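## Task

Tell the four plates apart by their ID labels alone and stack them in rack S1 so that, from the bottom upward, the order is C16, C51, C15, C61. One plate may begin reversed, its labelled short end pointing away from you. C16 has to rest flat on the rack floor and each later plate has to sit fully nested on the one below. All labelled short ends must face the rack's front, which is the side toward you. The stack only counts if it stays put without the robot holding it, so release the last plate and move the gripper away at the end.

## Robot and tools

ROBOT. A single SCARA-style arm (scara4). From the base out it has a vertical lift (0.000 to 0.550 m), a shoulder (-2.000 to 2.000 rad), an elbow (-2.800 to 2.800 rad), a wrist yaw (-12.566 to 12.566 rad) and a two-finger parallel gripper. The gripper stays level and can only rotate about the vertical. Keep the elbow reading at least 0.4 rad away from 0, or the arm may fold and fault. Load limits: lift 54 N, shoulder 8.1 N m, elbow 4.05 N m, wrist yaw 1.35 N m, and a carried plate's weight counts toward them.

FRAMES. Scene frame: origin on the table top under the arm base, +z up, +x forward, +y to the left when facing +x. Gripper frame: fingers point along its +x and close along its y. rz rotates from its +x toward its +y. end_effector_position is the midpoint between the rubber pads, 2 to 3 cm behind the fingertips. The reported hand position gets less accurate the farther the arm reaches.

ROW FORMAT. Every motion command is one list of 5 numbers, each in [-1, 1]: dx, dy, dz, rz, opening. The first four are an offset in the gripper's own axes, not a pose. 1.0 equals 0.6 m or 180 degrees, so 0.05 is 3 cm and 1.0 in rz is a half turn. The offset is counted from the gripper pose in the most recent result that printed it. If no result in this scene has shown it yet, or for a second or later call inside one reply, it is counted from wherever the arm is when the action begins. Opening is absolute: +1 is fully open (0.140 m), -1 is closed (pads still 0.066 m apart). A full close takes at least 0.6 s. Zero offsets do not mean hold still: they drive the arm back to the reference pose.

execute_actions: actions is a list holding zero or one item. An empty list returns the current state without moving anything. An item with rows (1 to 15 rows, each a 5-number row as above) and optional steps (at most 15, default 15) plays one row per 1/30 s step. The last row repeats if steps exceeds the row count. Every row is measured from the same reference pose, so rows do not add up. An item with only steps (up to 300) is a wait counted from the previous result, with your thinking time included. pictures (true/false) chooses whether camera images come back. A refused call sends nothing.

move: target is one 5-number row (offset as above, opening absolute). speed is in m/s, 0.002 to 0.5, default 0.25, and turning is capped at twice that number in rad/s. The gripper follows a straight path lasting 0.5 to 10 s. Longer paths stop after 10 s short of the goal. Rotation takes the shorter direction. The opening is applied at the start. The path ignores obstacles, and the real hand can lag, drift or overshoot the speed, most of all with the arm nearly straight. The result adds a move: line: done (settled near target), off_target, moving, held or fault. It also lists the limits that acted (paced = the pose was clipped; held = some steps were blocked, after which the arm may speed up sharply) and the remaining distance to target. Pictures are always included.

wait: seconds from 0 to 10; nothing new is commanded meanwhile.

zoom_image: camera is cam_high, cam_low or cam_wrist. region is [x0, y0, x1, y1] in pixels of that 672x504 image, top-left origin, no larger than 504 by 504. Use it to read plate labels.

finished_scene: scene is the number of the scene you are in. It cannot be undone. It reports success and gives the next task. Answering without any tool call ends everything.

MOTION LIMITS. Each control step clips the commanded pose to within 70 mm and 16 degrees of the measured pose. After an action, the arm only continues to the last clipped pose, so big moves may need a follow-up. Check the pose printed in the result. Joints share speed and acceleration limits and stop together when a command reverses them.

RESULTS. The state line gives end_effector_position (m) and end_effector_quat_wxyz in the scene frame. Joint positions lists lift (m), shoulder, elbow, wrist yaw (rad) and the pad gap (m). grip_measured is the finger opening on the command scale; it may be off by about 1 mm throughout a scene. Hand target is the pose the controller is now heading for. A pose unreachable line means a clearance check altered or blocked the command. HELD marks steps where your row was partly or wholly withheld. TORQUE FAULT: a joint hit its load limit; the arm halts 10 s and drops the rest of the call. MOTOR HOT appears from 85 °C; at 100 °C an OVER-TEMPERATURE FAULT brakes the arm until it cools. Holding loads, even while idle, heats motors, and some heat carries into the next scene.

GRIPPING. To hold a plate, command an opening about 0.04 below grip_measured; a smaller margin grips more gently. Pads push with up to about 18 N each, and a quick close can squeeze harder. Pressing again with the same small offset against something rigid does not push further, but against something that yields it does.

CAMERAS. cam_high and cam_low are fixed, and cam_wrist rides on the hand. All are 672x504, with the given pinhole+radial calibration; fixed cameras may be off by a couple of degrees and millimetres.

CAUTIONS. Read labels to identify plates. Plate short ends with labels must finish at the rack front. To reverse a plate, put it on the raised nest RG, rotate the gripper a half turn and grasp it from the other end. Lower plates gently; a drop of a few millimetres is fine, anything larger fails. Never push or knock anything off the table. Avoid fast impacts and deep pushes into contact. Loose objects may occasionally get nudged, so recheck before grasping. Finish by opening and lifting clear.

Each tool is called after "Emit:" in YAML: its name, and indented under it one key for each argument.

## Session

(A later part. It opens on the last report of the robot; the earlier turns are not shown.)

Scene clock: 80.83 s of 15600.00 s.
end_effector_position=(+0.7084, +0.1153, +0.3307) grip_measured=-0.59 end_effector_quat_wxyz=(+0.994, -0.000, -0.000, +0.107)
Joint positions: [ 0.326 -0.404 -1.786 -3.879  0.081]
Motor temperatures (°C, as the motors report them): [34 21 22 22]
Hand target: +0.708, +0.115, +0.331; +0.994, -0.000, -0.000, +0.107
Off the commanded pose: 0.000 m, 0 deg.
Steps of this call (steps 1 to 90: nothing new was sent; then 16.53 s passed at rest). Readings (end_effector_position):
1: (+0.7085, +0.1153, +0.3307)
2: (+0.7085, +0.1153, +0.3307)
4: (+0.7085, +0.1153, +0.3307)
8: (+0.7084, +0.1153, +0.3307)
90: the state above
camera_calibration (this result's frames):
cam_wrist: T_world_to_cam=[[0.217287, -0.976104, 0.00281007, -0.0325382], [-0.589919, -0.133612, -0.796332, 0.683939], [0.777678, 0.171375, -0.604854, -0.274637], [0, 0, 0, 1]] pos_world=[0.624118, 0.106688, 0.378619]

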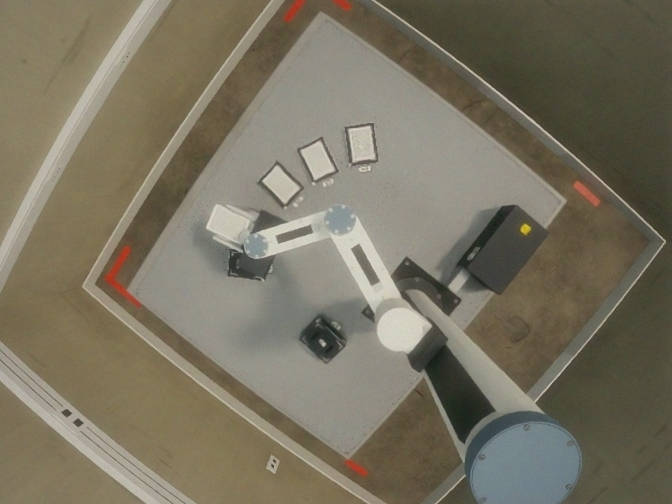

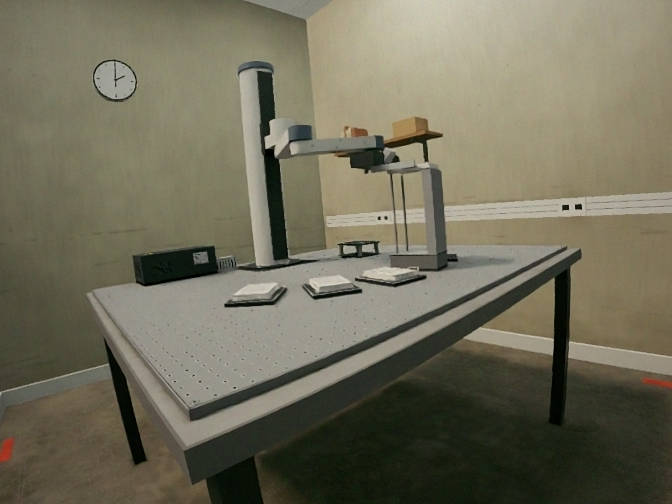

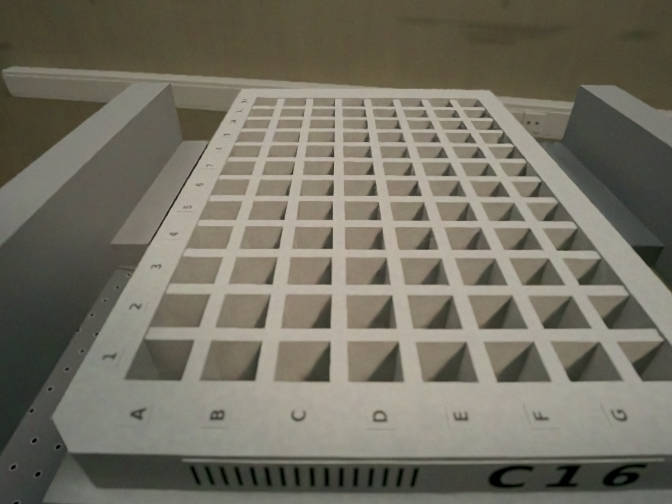

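Emit:
move:
  target: [0.0002,0.0005,-0.014,0.0002,-0.63]
  speed: 0.02

Scene clock: 83.70 s of 15600.00 s.
end_effector_position=(+0.7084, +0.1156, +0.3222) grip_measured=-0.59 end_effector_quat_wxyz=(+0.994, -0.000, -0.000, +0.107)
Joint positions: [ 0.317 -0.403 -1.786 -3.879  0.081]
Motor temperatures (°C, as the motors report them): [34 21 22 22]
Hand target: +0.709, +0.116, +0.322; +0.994, -0.000, -0.000, +0.107
Off the commanded pose: 0.000 m, 0 deg.
move: done
camera_calibration (this result's frames):
cam_wrist: T_world_to_cam=[[0.218003, -0.975944, 0.00281007, -0.0326901], [-0.58982, -0.134045, -0.796332, 0.677224], [0.777552, 0.171945, -0.604854, -0.279756], [0, 0, 0, 1]] pos_world=[0.624092, 0.106977, 0.370175]

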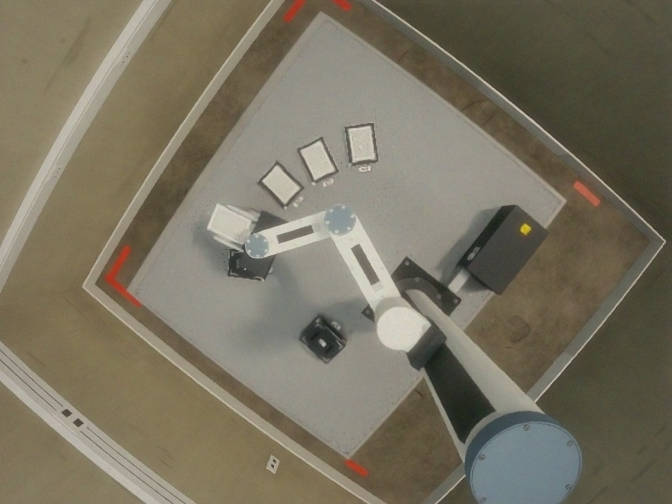

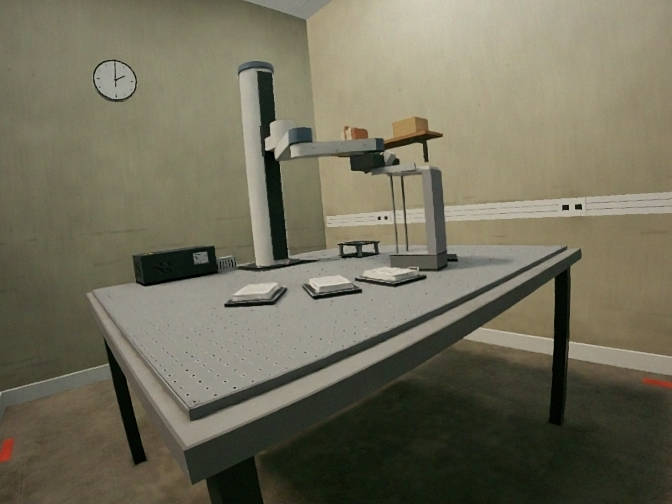

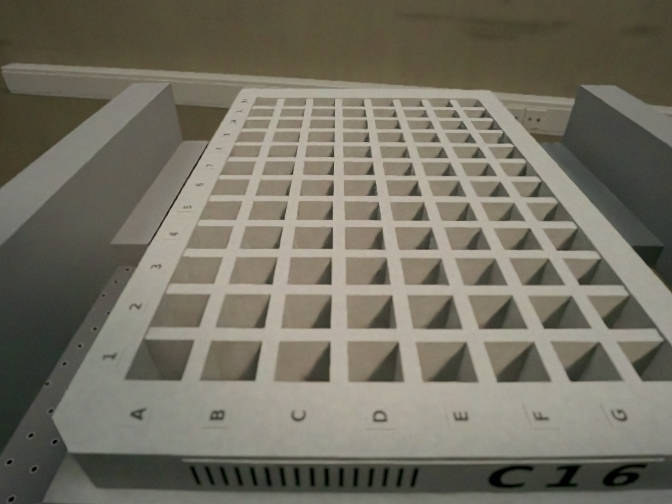

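Emit:
move:
  target: [0,0,-0.015,0,-0.63]
  speed: 0.02

Scene clock: 86.63 s of 15600.00 s.
end_effector_position=(+0.7084, +0.1157, +0.3132) grip_measured=-0.59 end_effector_quat_wxyz=(+0.994, -0.000, -0.000, +0.108)
Joint positions: [ 0.308 -0.403 -1.786 -3.879  0.081]
Motor temperatures (°C, as the motors report them): [34 21 22 22]
Hand target: +0.708, +0.116, +0.313; +0.994, -0.000, -0.000, +0.107
Off the commanded pose: 0.000 m, 0 deg.
move: done
camera_calibration (this result's frames):
cam_wrist: T_world_to_cam=[[0.218092, -0.975924, 0.00281007, -0.0327023], [-0.589808, -0.134098, -0.796332, 0.670009], [0.777536, 0.172016, -0.604854, -0.285214], [0, 0, 0, 1]] pos_world=[0.624073, 0.106993, 0.361129]

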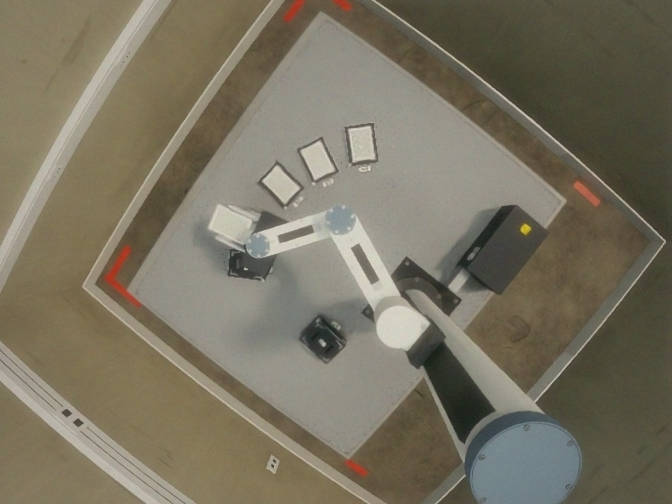

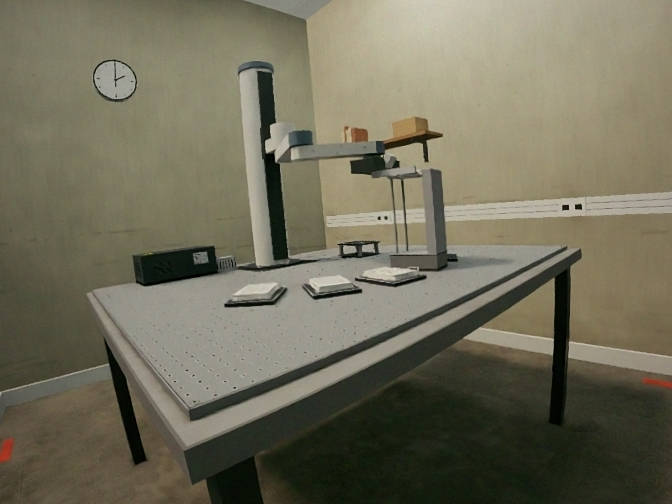

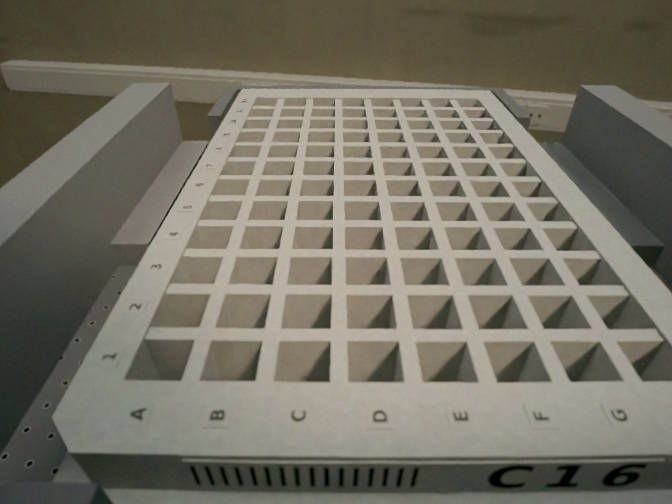

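In. Descend to 0.083.

Emit:
move:
  target: [0,0,-0.3837,0,-0.63]
  speed: 0.3

Emit:
move:
  target: [0,0,-0.011,0,-0.63]
  speed: 0.015

Emit:
zoom_image:
  camera: "cam_low"
  region: [370,220,470,280]

Scene clock: 93.30 s of 15600.00 s.
end_effector_position=(+0.7084, +0.1157, +0.0829) grip_measured=-0.59 end_effector_quat_wxyz=(+0.994, -0.000, -0.000, +0.108)
Joint positions: [ 0.078 -0.403 -1.786 -3.879  0.081]
Motor temperatures (°C, as the motors report them): [34 21 22 22]
Hand target: +0.708, +0.116, +0.083; +0.994, -0.000, -0.000, +0.108
Off the commanded pose: 0.000 m, 0 deg.
After step 90, 2.43 s passed at rest.
move: done
camera_calibration (this result's frames):
cam_wrist: T_world_to_cam=[[0.218175, -0.975906, 0.00281007, -0.0320928], [-0.589797, -0.134149, -0.796332, 0.48663], [0.777521, 0.172082, -0.604854, -0.424476], [0, 0, 0, 1]] pos_world=[0.624054, 0.107006, 0.130863]

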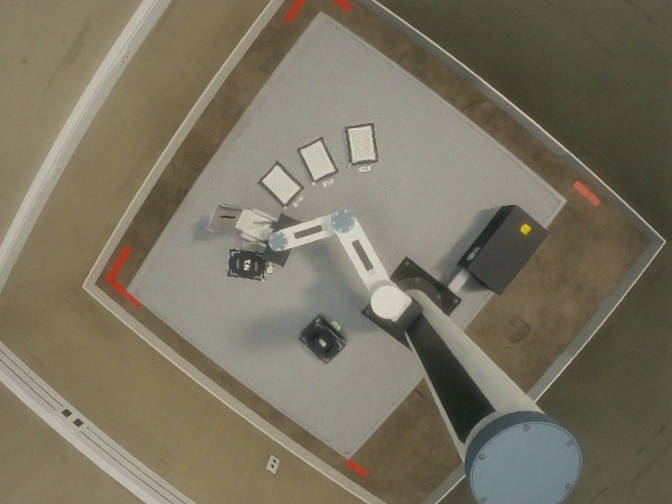

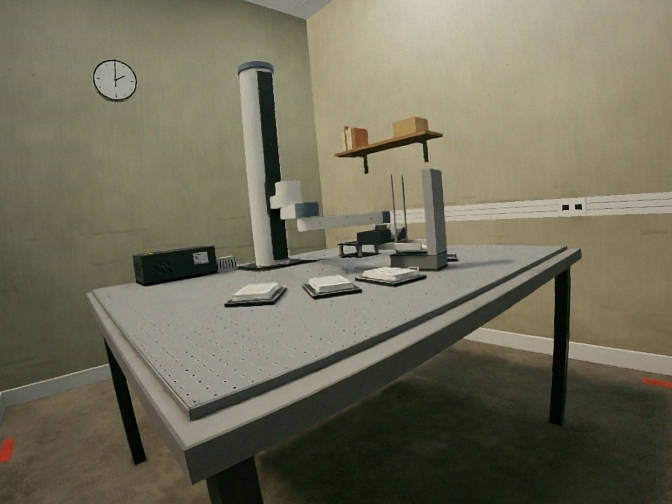

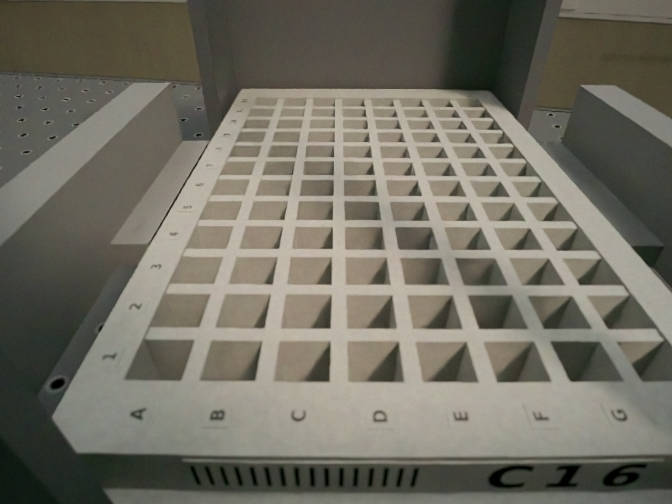

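Scene clock: 94.00 s of 15600.00 s.
end_effector_position=(+0.7084, +0.1157, +0.0766) grip_measured=-0.59 end_effector_quat_wxyz=(+0.994, -0.000, -0.000, +0.108)
Joint positions: [ 0.072 -0.403 -1.786 -3.879  0.081]
Motor temperatures (°C, as the motors report them): [34 21 22 22]
Hand target: +0.708, +0.116, +0.076; +0.994, -0.000, -0.000, +0.108
Off the commanded pose: 0.000 m, 0 deg.
move: done
camera_calibration (this result's frames):
cam_wrist: T_world_to_cam=[[0.21818, -0.975904, 0.00281007, -0.0320795], [-0.589796, -0.134152, -0.796332, 0.481586], [0.77752, 0.172086, -0.604854, -0.428303], [0, 0, 0, 1]] pos_world=[0.624051, 0.107004, 0.124532]

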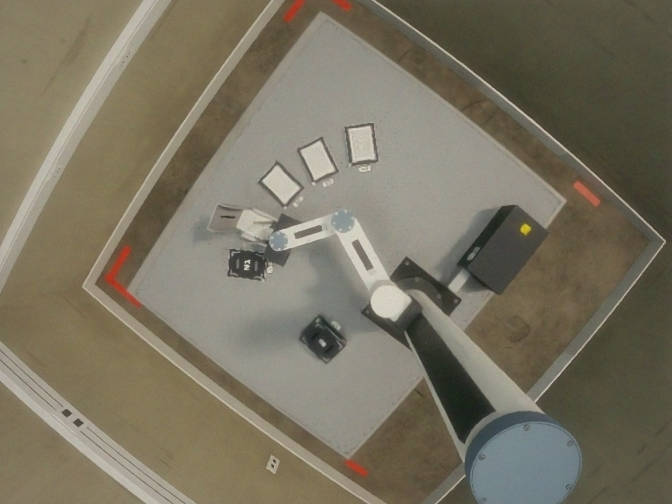

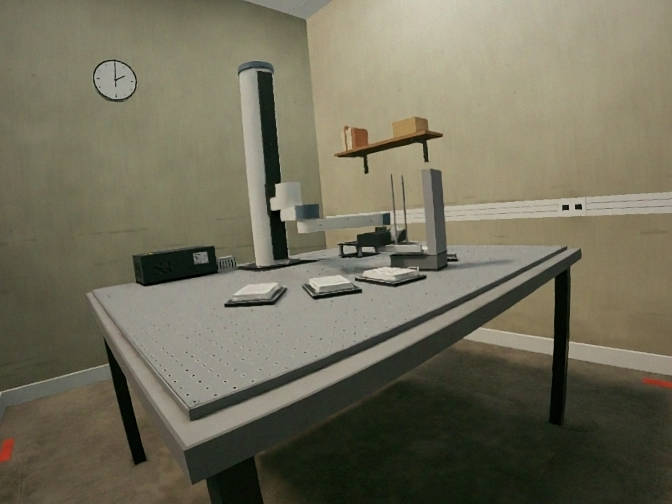

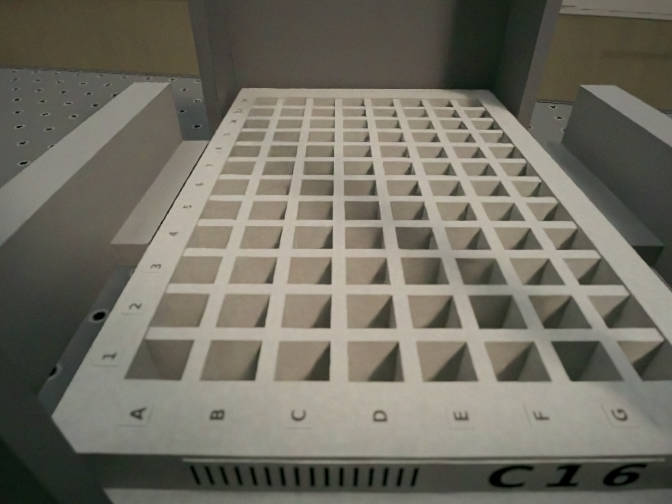

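Region (370, 220, 470, 280) of cam_low's 672x504 image, scaled by 5.040, with more detail than that image has; it fills the top 302 rows of this view, and the rest is white.

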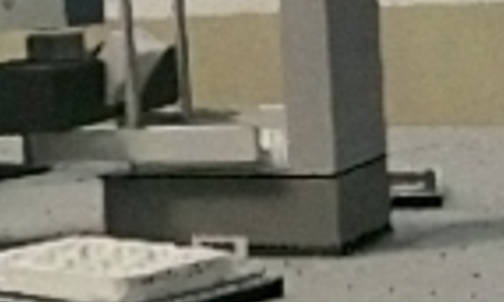

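Emit:
move:
  target: [0,0,0.0003,0,0.0]
  speed: 0.02

Emit:
move:
  target: [-0.2833,0,0.005,0,0.0]
  speed: 0.4

Scene clock: 98.33 s of 15600.00 s.
end_effector_position=(+0.7084, +0.1157, +0.0767) grip_measured=+0.00 end_effector_quat_wxyz=(+0.994, -0.000, -0.000, +0.108)
Joint positions: [ 0.072 -0.403 -1.786 -3.879  0.103]
Motor temperatures (°C, as the motors report them): [34 21 22 22]
Hand target: +0.708, +0.116, +0.077; +0.994, -0.000, -0.000, +0.108
Off the commanded pose: 0.000 m, 0 deg.
After step 90, 0.63 s passed at rest.
move: done
camera_calibration (this result's frames):
cam_wrist: T_world_to_cam=[[0.21818, -0.975905, 0.00281007, -0.0320795], [-0.589796, -0.134152, -0.796332, 0.481703], [0.77752, 0.172086, -0.604854, -0.428215], [0, 0, 0, 1]] pos_world=[0.624051, 0.107005, 0.124678]

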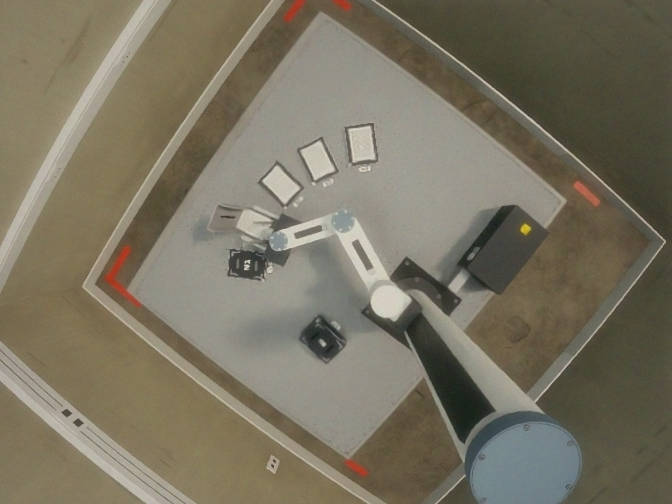

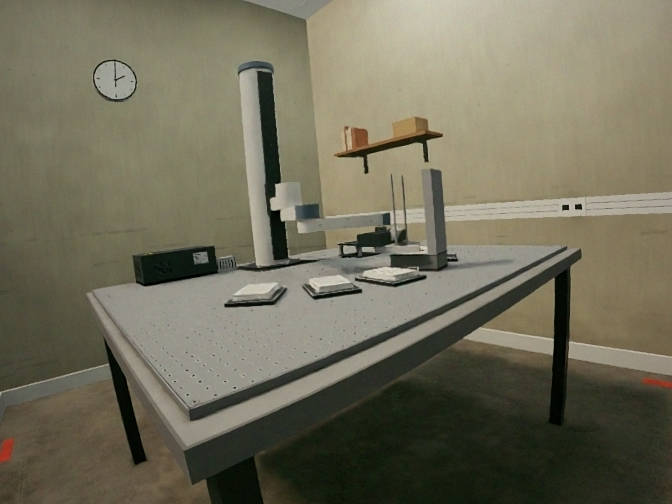

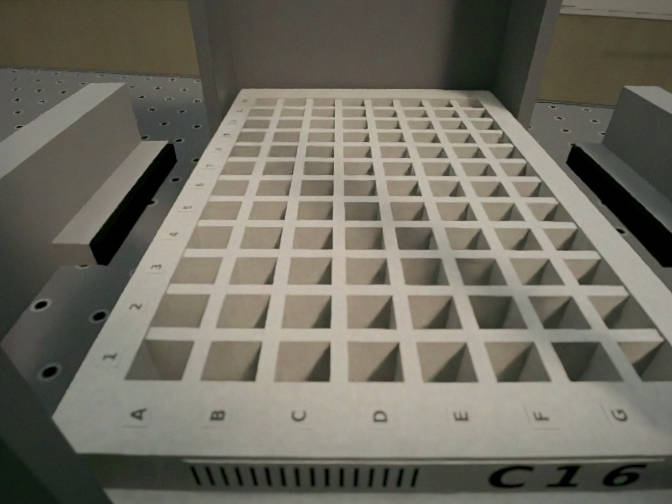

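Scene clock: 99.27 s of 15600.00 s.
end_effector_position=(+0.5422, +0.0795, +0.0797) grip_measured=+0.00 end_effector_quat_wxyz=(+0.994, -0.000, -0.000, +0.108)
Joint positions: [ 0.075 -0.742 -0.929 -4.396  0.103]
Motor temperatures (°C, as the motors report them): [34 21 22 22]
Hand target: +0.542, +0.079, +0.080; +0.994, -0.000, -0.000, +0.108
Off the commanded pose: 0.000 m, 0 deg.
move: done
camera_calibration (this result's frames):
cam_wrist: T_world_to_cam=[[0.218721, -0.975783, 0.00281007, -0.0314368], [-0.589722, -0.134479, -0.796332, 0.381177], [0.777425, 0.172518, -0.604854, -0.290947], [0, 0, 0, 1]] pos_world=[0.457854, 0.0707783, 0.127651]

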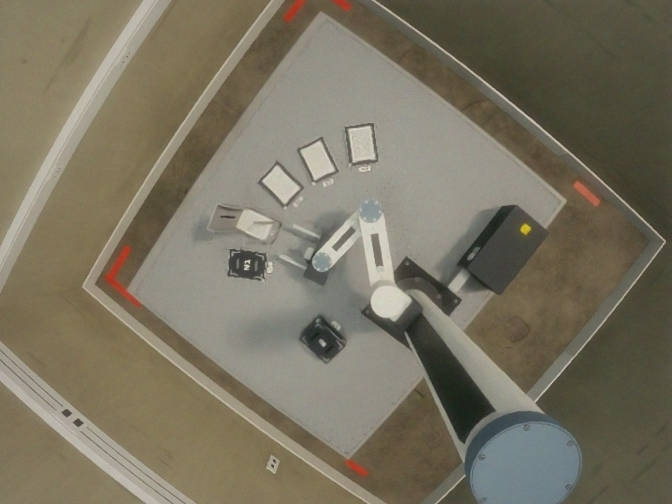

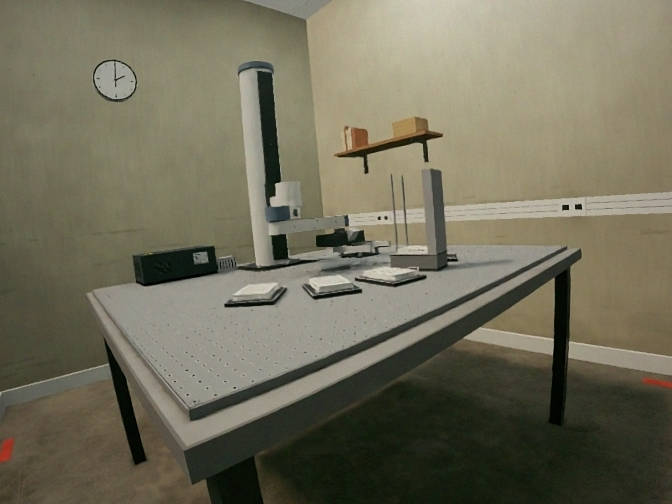

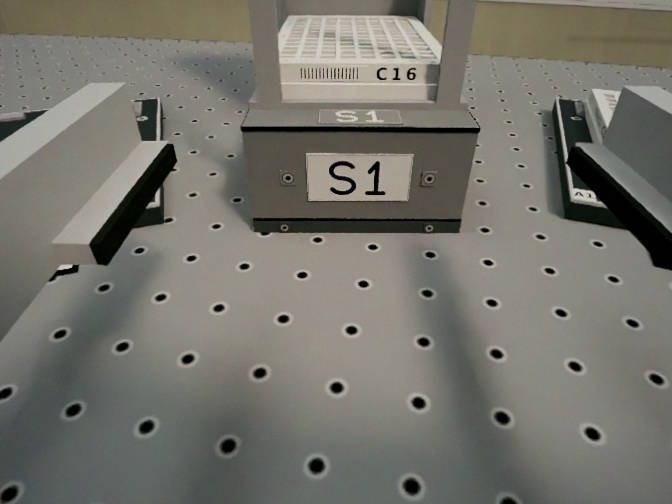

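Emit:
zoom_image:
  camera: "cam_high"
  region: [290,305,360,375]

Region (290, 305, 360, 375) of cam_high's 672x504 image, scaled by 7.200, with more detail than that image has.

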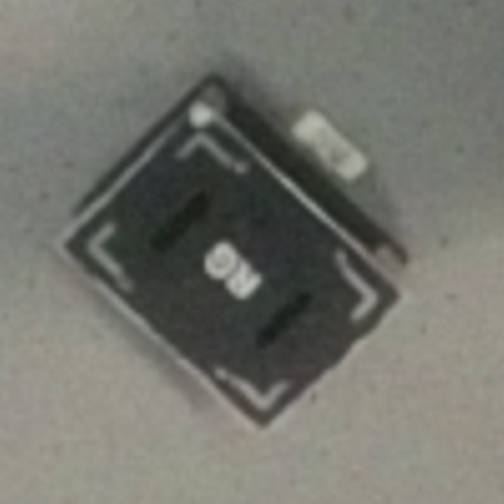

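Emit:
move:
  target: [-0.5633,0.561,0.135,-0.0974,0.0]
  speed: 0.4

Scene clock: 115.47 s of 15600.00 s.
end_effector_position=(+0.1404, +0.3361, +0.1607) grip_measured=+0.00 end_effector_quat_wxyz=(+0.999, -0.000, -0.000, -0.045)
Joint positions: [ 0.156  1.376 -1.689 -6.06   0.103]
Motor temperatures (°C, as the motors report them): [34 21 22 22]
Hand target: +0.140, +0.336, +0.161; +0.999, -0.000, -0.000, -0.045
Off the commanded pose: 0.001 m, 0 deg.
After step 90, 11.13 s passed at rest.
move: done; limits=paced
camera_calibration (this result's frames):
cam_wrist: T_world_to_cam=[[-0.0856651, -0.99632, 0.00281007, 0.356217], [-0.602825, 0.0495858, -0.796332, 0.183223], [0.793262, -0.0699118, -0.604854, 0.105433], [0, 0, 0, 1]] pos_world=[0.057331, 0.353192, 0.208676]

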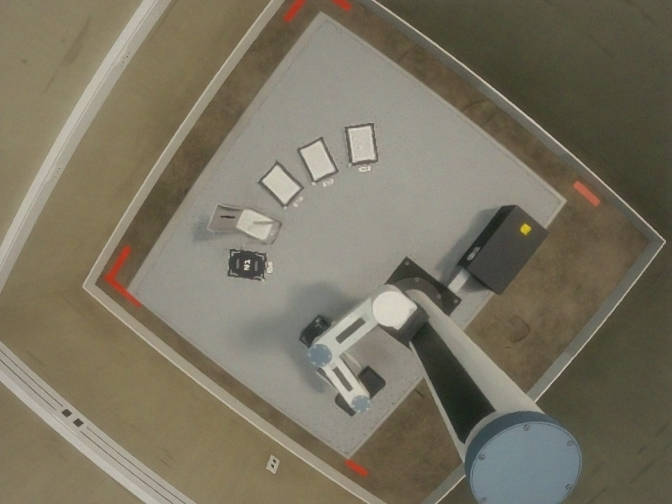

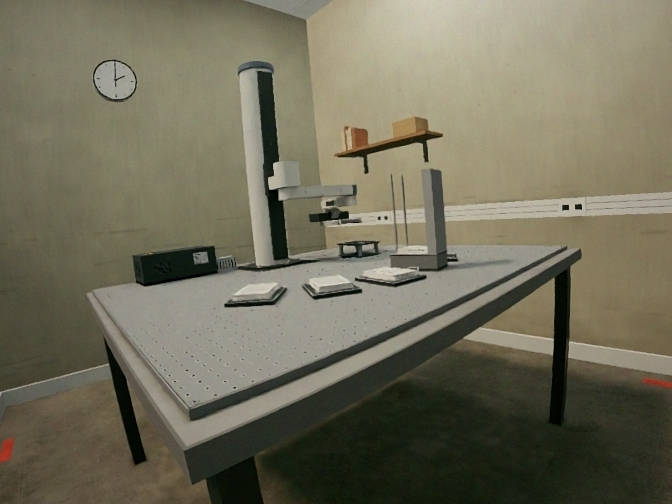

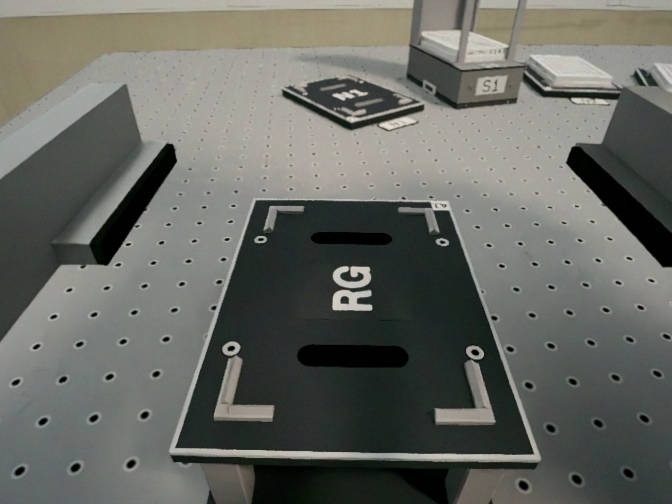

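Nice. Zoom on the corners.

Emit:
zoom_image:
  camera: "cam_wrist"
  region: [240,190,345,260]

Emit:
zoom_image:
  camera: "cam_wrist"
  region: [360,190,465,260]

Emit:
zoom_image:
  camera: "cam_wrist"
  region: [165,335,291,461]

Emit:
zoom_image:
  camera: "cam_wrist"
  region: [420,335,546,461]

Region (240, 190, 345, 260) of cam_wrist's 672x504 image, scaled by 4.800, with more detail than that image has.

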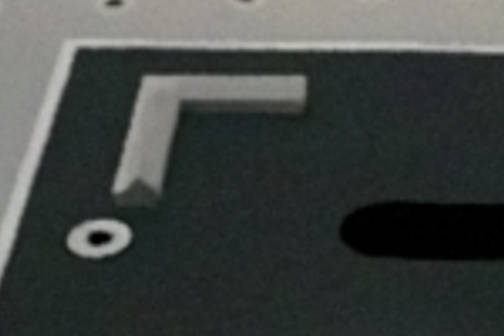

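Region (360, 190, 465, 260) of cam_wrist's 672x504 image, scaled by 4.800, with more detail than that image has.

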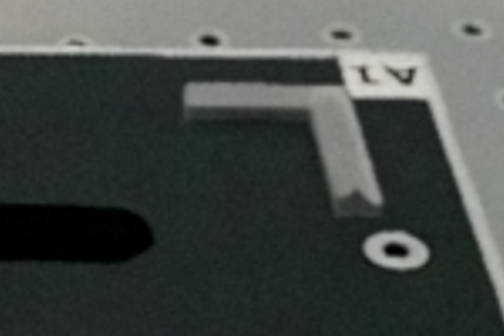

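Region (165, 335, 291, 461) of cam_wrist's 672x504 image, scaled by 4.000, with more detail than that image has.

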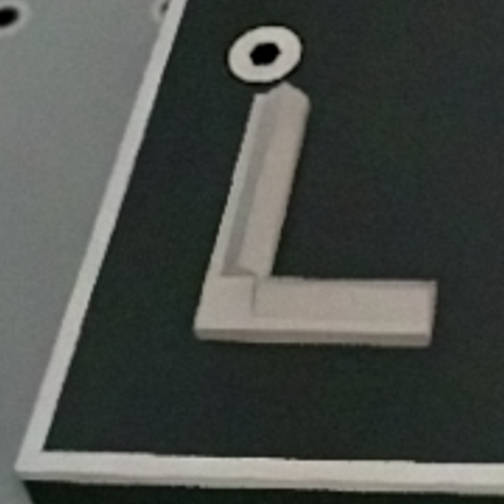

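Region (420, 335, 546, 461) of cam_wrist's 672x504 image, scaled by 4.000, with more detail than that image has.

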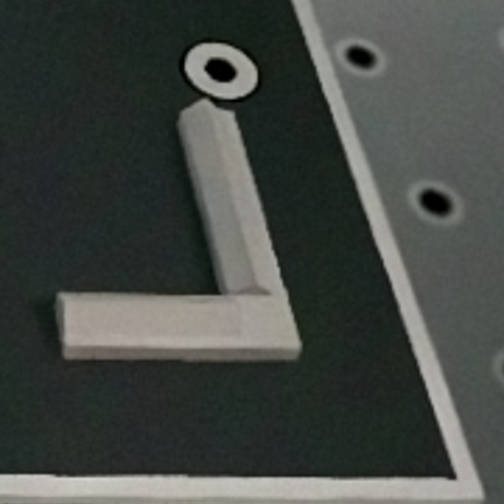

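Emit:
move:
  target: [0.731,-0.496,-0.12,-0.0668,0.0]
  speed: 0.45

Scene clock: 139.20 s of 15600.00 s.
end_effector_position=(+0.5498, -0.0001, +0.0887) grip_measured=+0.00 end_effector_quat_wxyz=(+0.989, -0.000, -0.000, -0.149)
Joint positions: [ 0.084 -0.772 -0.968 -4.843  0.103]
Motor temperatures (°C, as the motors report them): [34 21 22 22]
Hand target: +0.550, -0.000, +0.089; +0.989, -0.000, -0.000, -0.149
Off the commanded pose: 0.001 m, 0 deg.
After step 90, 18.53 s passed at rest.
move: done; limits=paced
camera_calibration (this result's frames):
cam_wrist: T_world_to_cam=[[-0.291108, -0.956686, 0.00281007, 0.16953], [-0.579311, 0.173939, -0.796332, 0.376442], [0.76135, -0.233447, -0.604854, -0.268879], [0, 0, 0, 1]] pos_world=[0.47214, 0.0339399, 0.136664]

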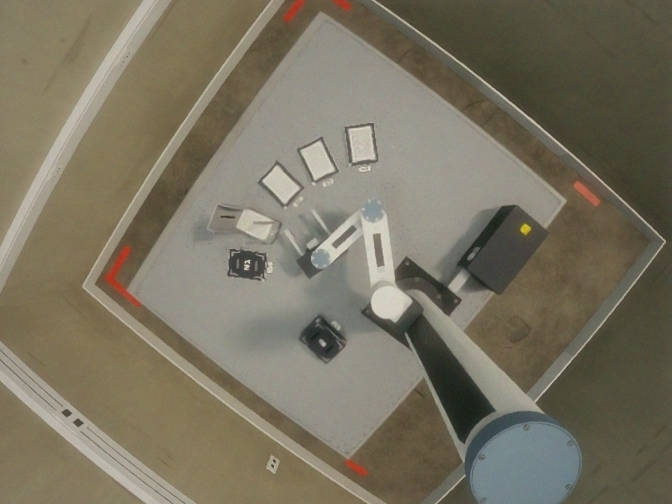

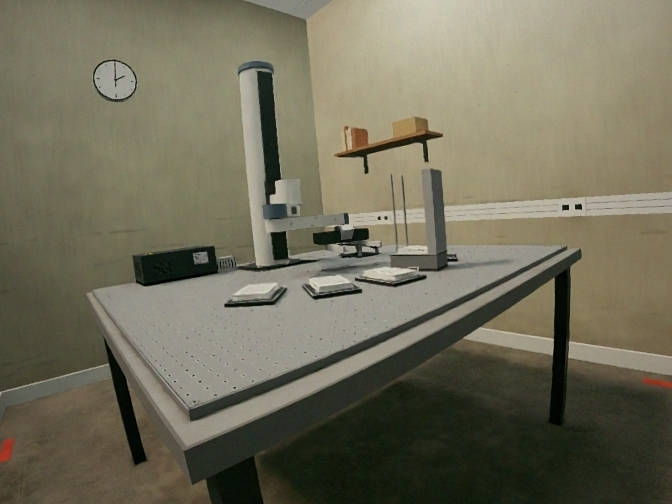

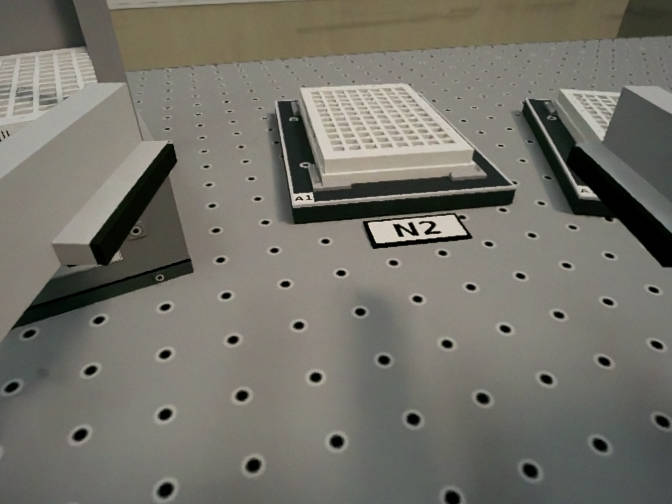

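Emit:
move:
  target: [0.2192,-0.6153,-0.0562,-0.1518,0.0]
  speed: 0.45

Emit:
move:
  target: [0,0,-0.0338,0,0.0]
  speed: 0.1

Scene clock: 146.07 s of 15600.00 s.
end_effector_position=(+0.5662, -0.3915, +0.0550) grip_measured=+0.00 end_effector_quat_wxyz=(+0.925, -0.000, -0.000, -0.379)
Joint positions: [ 0.05  -1.384 -1.834 -3.843  0.103]
Motor temperatures (°C, as the motors report them): [34 21 22 22]
Hand target: +0.566, -0.392, +0.055; +0.926, -0.000, -0.000, -0.379
Off the commanded pose: 0.000 m, 0 deg.
After step 90, 2.47 s passed at rest.
move: done; limits=paced
camera_calibration (this result's frames):
cam_wrist: T_world_to_cam=[[-0.697902, -0.716187, 0.00281007, 0.124422], [-0.434754, 0.42053, -0.796332, 0.441861], [0.569141, -0.556983, -0.604854, -0.41097], [0, 0, 0, 1]] pos_world=[0.512835, -0.32561, 0.102941]

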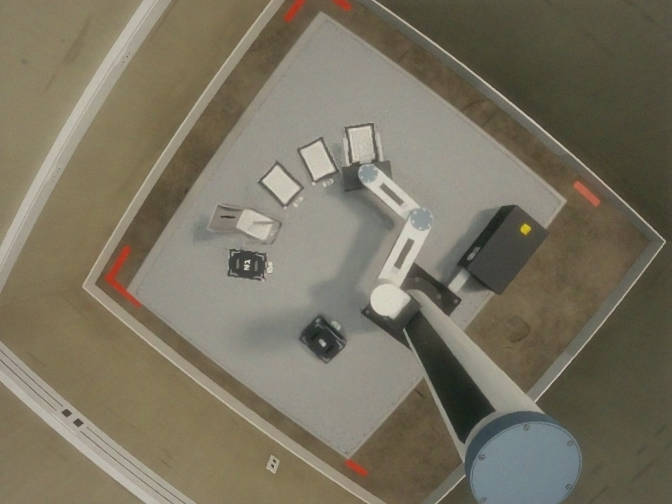

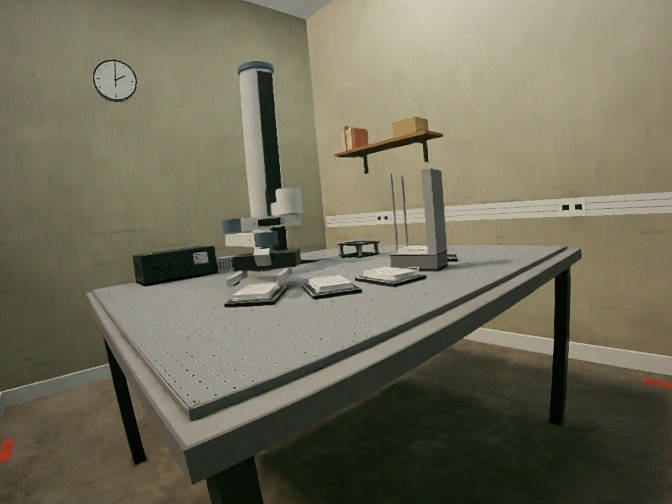

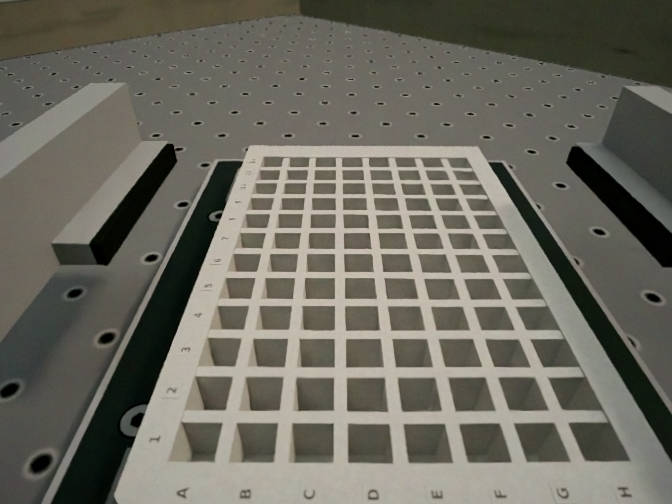

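Scene clock: 146.77 s of 15600.00 s.
end_effector_position=(+0.5662, -0.3915, +0.0347) grip_measured=+0.00 end_effector_quat_wxyz=(+0.926, -0.000, -0.000, -0.379)
Joint positions: [ 0.03  -1.384 -1.834 -3.843  0.103]
Motor temperatures (°C, as the motors report them): [34 21 22 22]
Hand target: +0.566, -0.391, +0.035; +0.925, -0.000, -0.000, -0.379
Off the commanded pose: 0.000 m, 0 deg.
move: done
camera_calibration (this result's frames):
cam_wrist: T_world_to_cam=[[-0.697889, -0.7162, 0.00281007, 0.124476], [-0.434762, 0.420522, -0.796332, 0.425685], [0.569151, -0.556973, -0.604854, -0.423259], [0, 0, 0, 1]] pos_world=[0.51284, -0.325604, 0.0826267]

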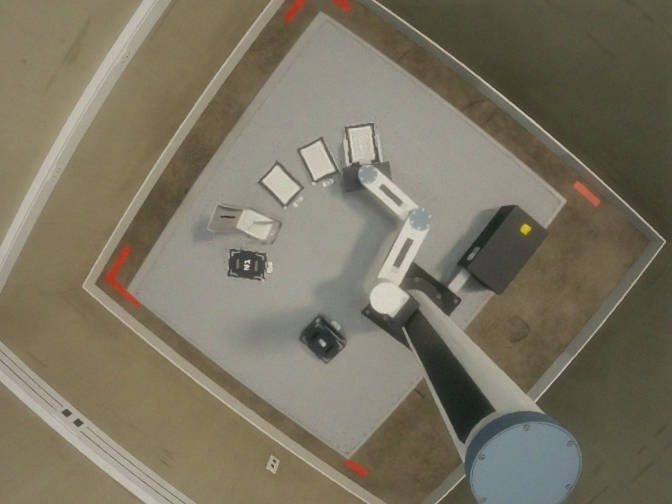

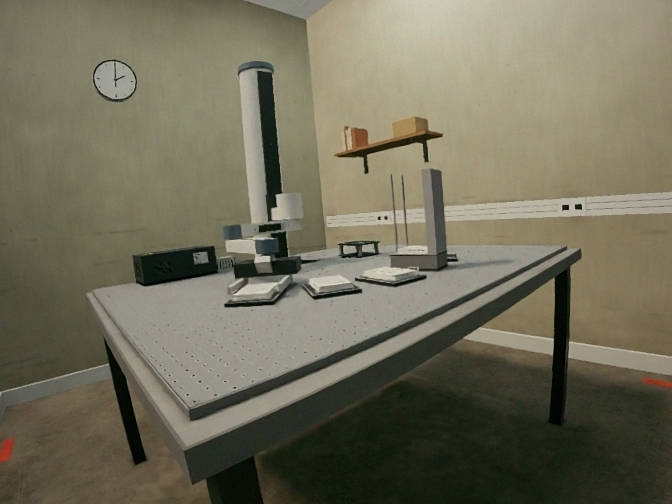

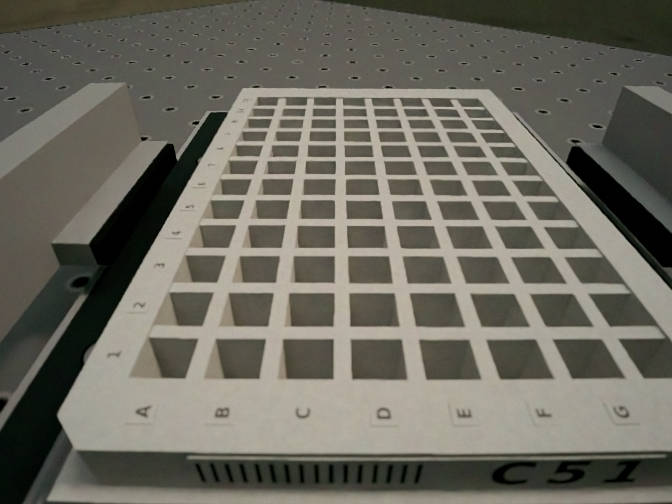

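Shift 0.3 mm forward, 0.4 mm right while gripping.

Emit:
execute_actions:
  actions:
    - {"rows":[[0.0005,-0.0007,0,0,-0.2],[0.0005,-0.0007,0,0,-0.3],[0.0005,-0.0007,0,0,-0.4],[0.0005,-0.0007,0,0,-0.45],[0.0005,-0.0007,0,0,-0.5],[0.0005,-0.0007,0,0,-0.52],[0.0005,-0.0007,0,0,-0.54],[0.0005,-0.0007,0,0,-0.55],[0.0005,-0.0007,0,0,-0.56],[0.0005,-0.0007,0,0,-0.58],[0.0005,-0.0007,0,0,-0.6],[0.0005,-0.0007,0,0,-0.62],[0.0005,-0.0007,0,0,-0.63]],"steps":15}
  pictures: false

Emit:
move:
  target: [0,0,0.5013,0,-0.63]
  speed: 0.4

Scene clock: 152.27 s of 15600.00 s.
end_effector_position=(+0.5661, -0.3920, +0.0347) grip_measured=-0.59 end_effector_quat_wxyz=(+0.925, -0.000, -0.000, -0.379)
Joint positions: [ 0.03  -1.384 -1.836 -3.841  0.081]
Motor temperatures (°C, as the motors report them): [34 21 22 22]
Hand target: +0.566, -0.392, +0.035; +0.926, -0.000, -0.000, -0.379
Off the commanded pose: 0.000 m, 0 deg.
Steps of this call (steps 1 to 90: nothing new was sent; then 2.00 s passed at rest; steps 91 to 105: all 15 steps of this action). Readings (end_effector_position):
91: (+0.5662, -0.3915, +0.0347)
92: (+0.5662, -0.3919, +0.0347)
94: (+0.5661, -0.3920, +0.0347)
98: (+0.5661, -0.3920, +0.0347)
105: the state above

Scene clock: 153.80 s of 15600.00 s.
end_effector_position=(+0.5661, -0.3920, +0.3355) grip_measured=-0.59 end_effector_quat_wxyz=(+0.925, -0.000, -0.000, -0.379)
Joint positions: [ 0.33  -1.384 -1.836 -3.841  0.081]
Motor temperatures (°C, as the motors report them): [34 21 22 22]
Hand target: +0.566, -0.392, +0.335; +0.925, -0.000, -0.000, -0.379
Off the commanded pose: 0.000 m, 0 deg.
move: done
camera_calibration (this result's frames):
cam_wrist: T_world_to_cam=[[-0.69807, -0.716024, 0.00281007, 0.123352], [-0.434655, 0.420631, -0.796332, 0.665382], [0.56901, -0.557117, -0.604854, -0.241526], [0, 0, 0, 1]] pos_world=[0.512751, -0.326115, 0.38343]

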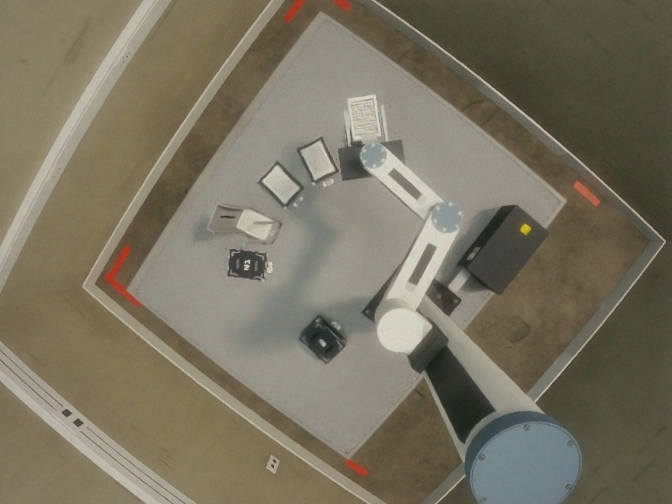

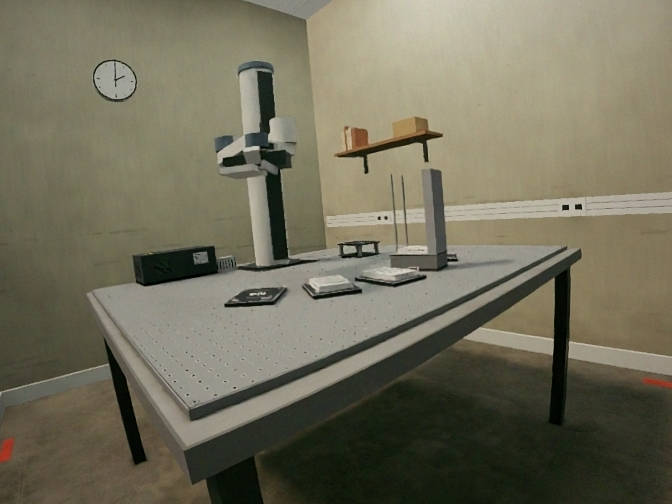

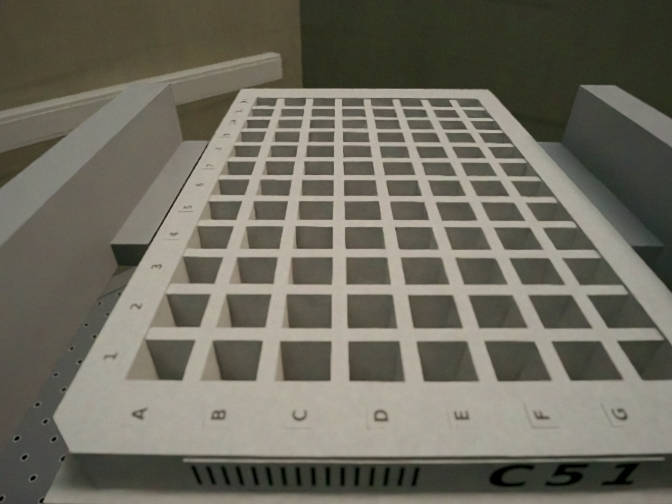

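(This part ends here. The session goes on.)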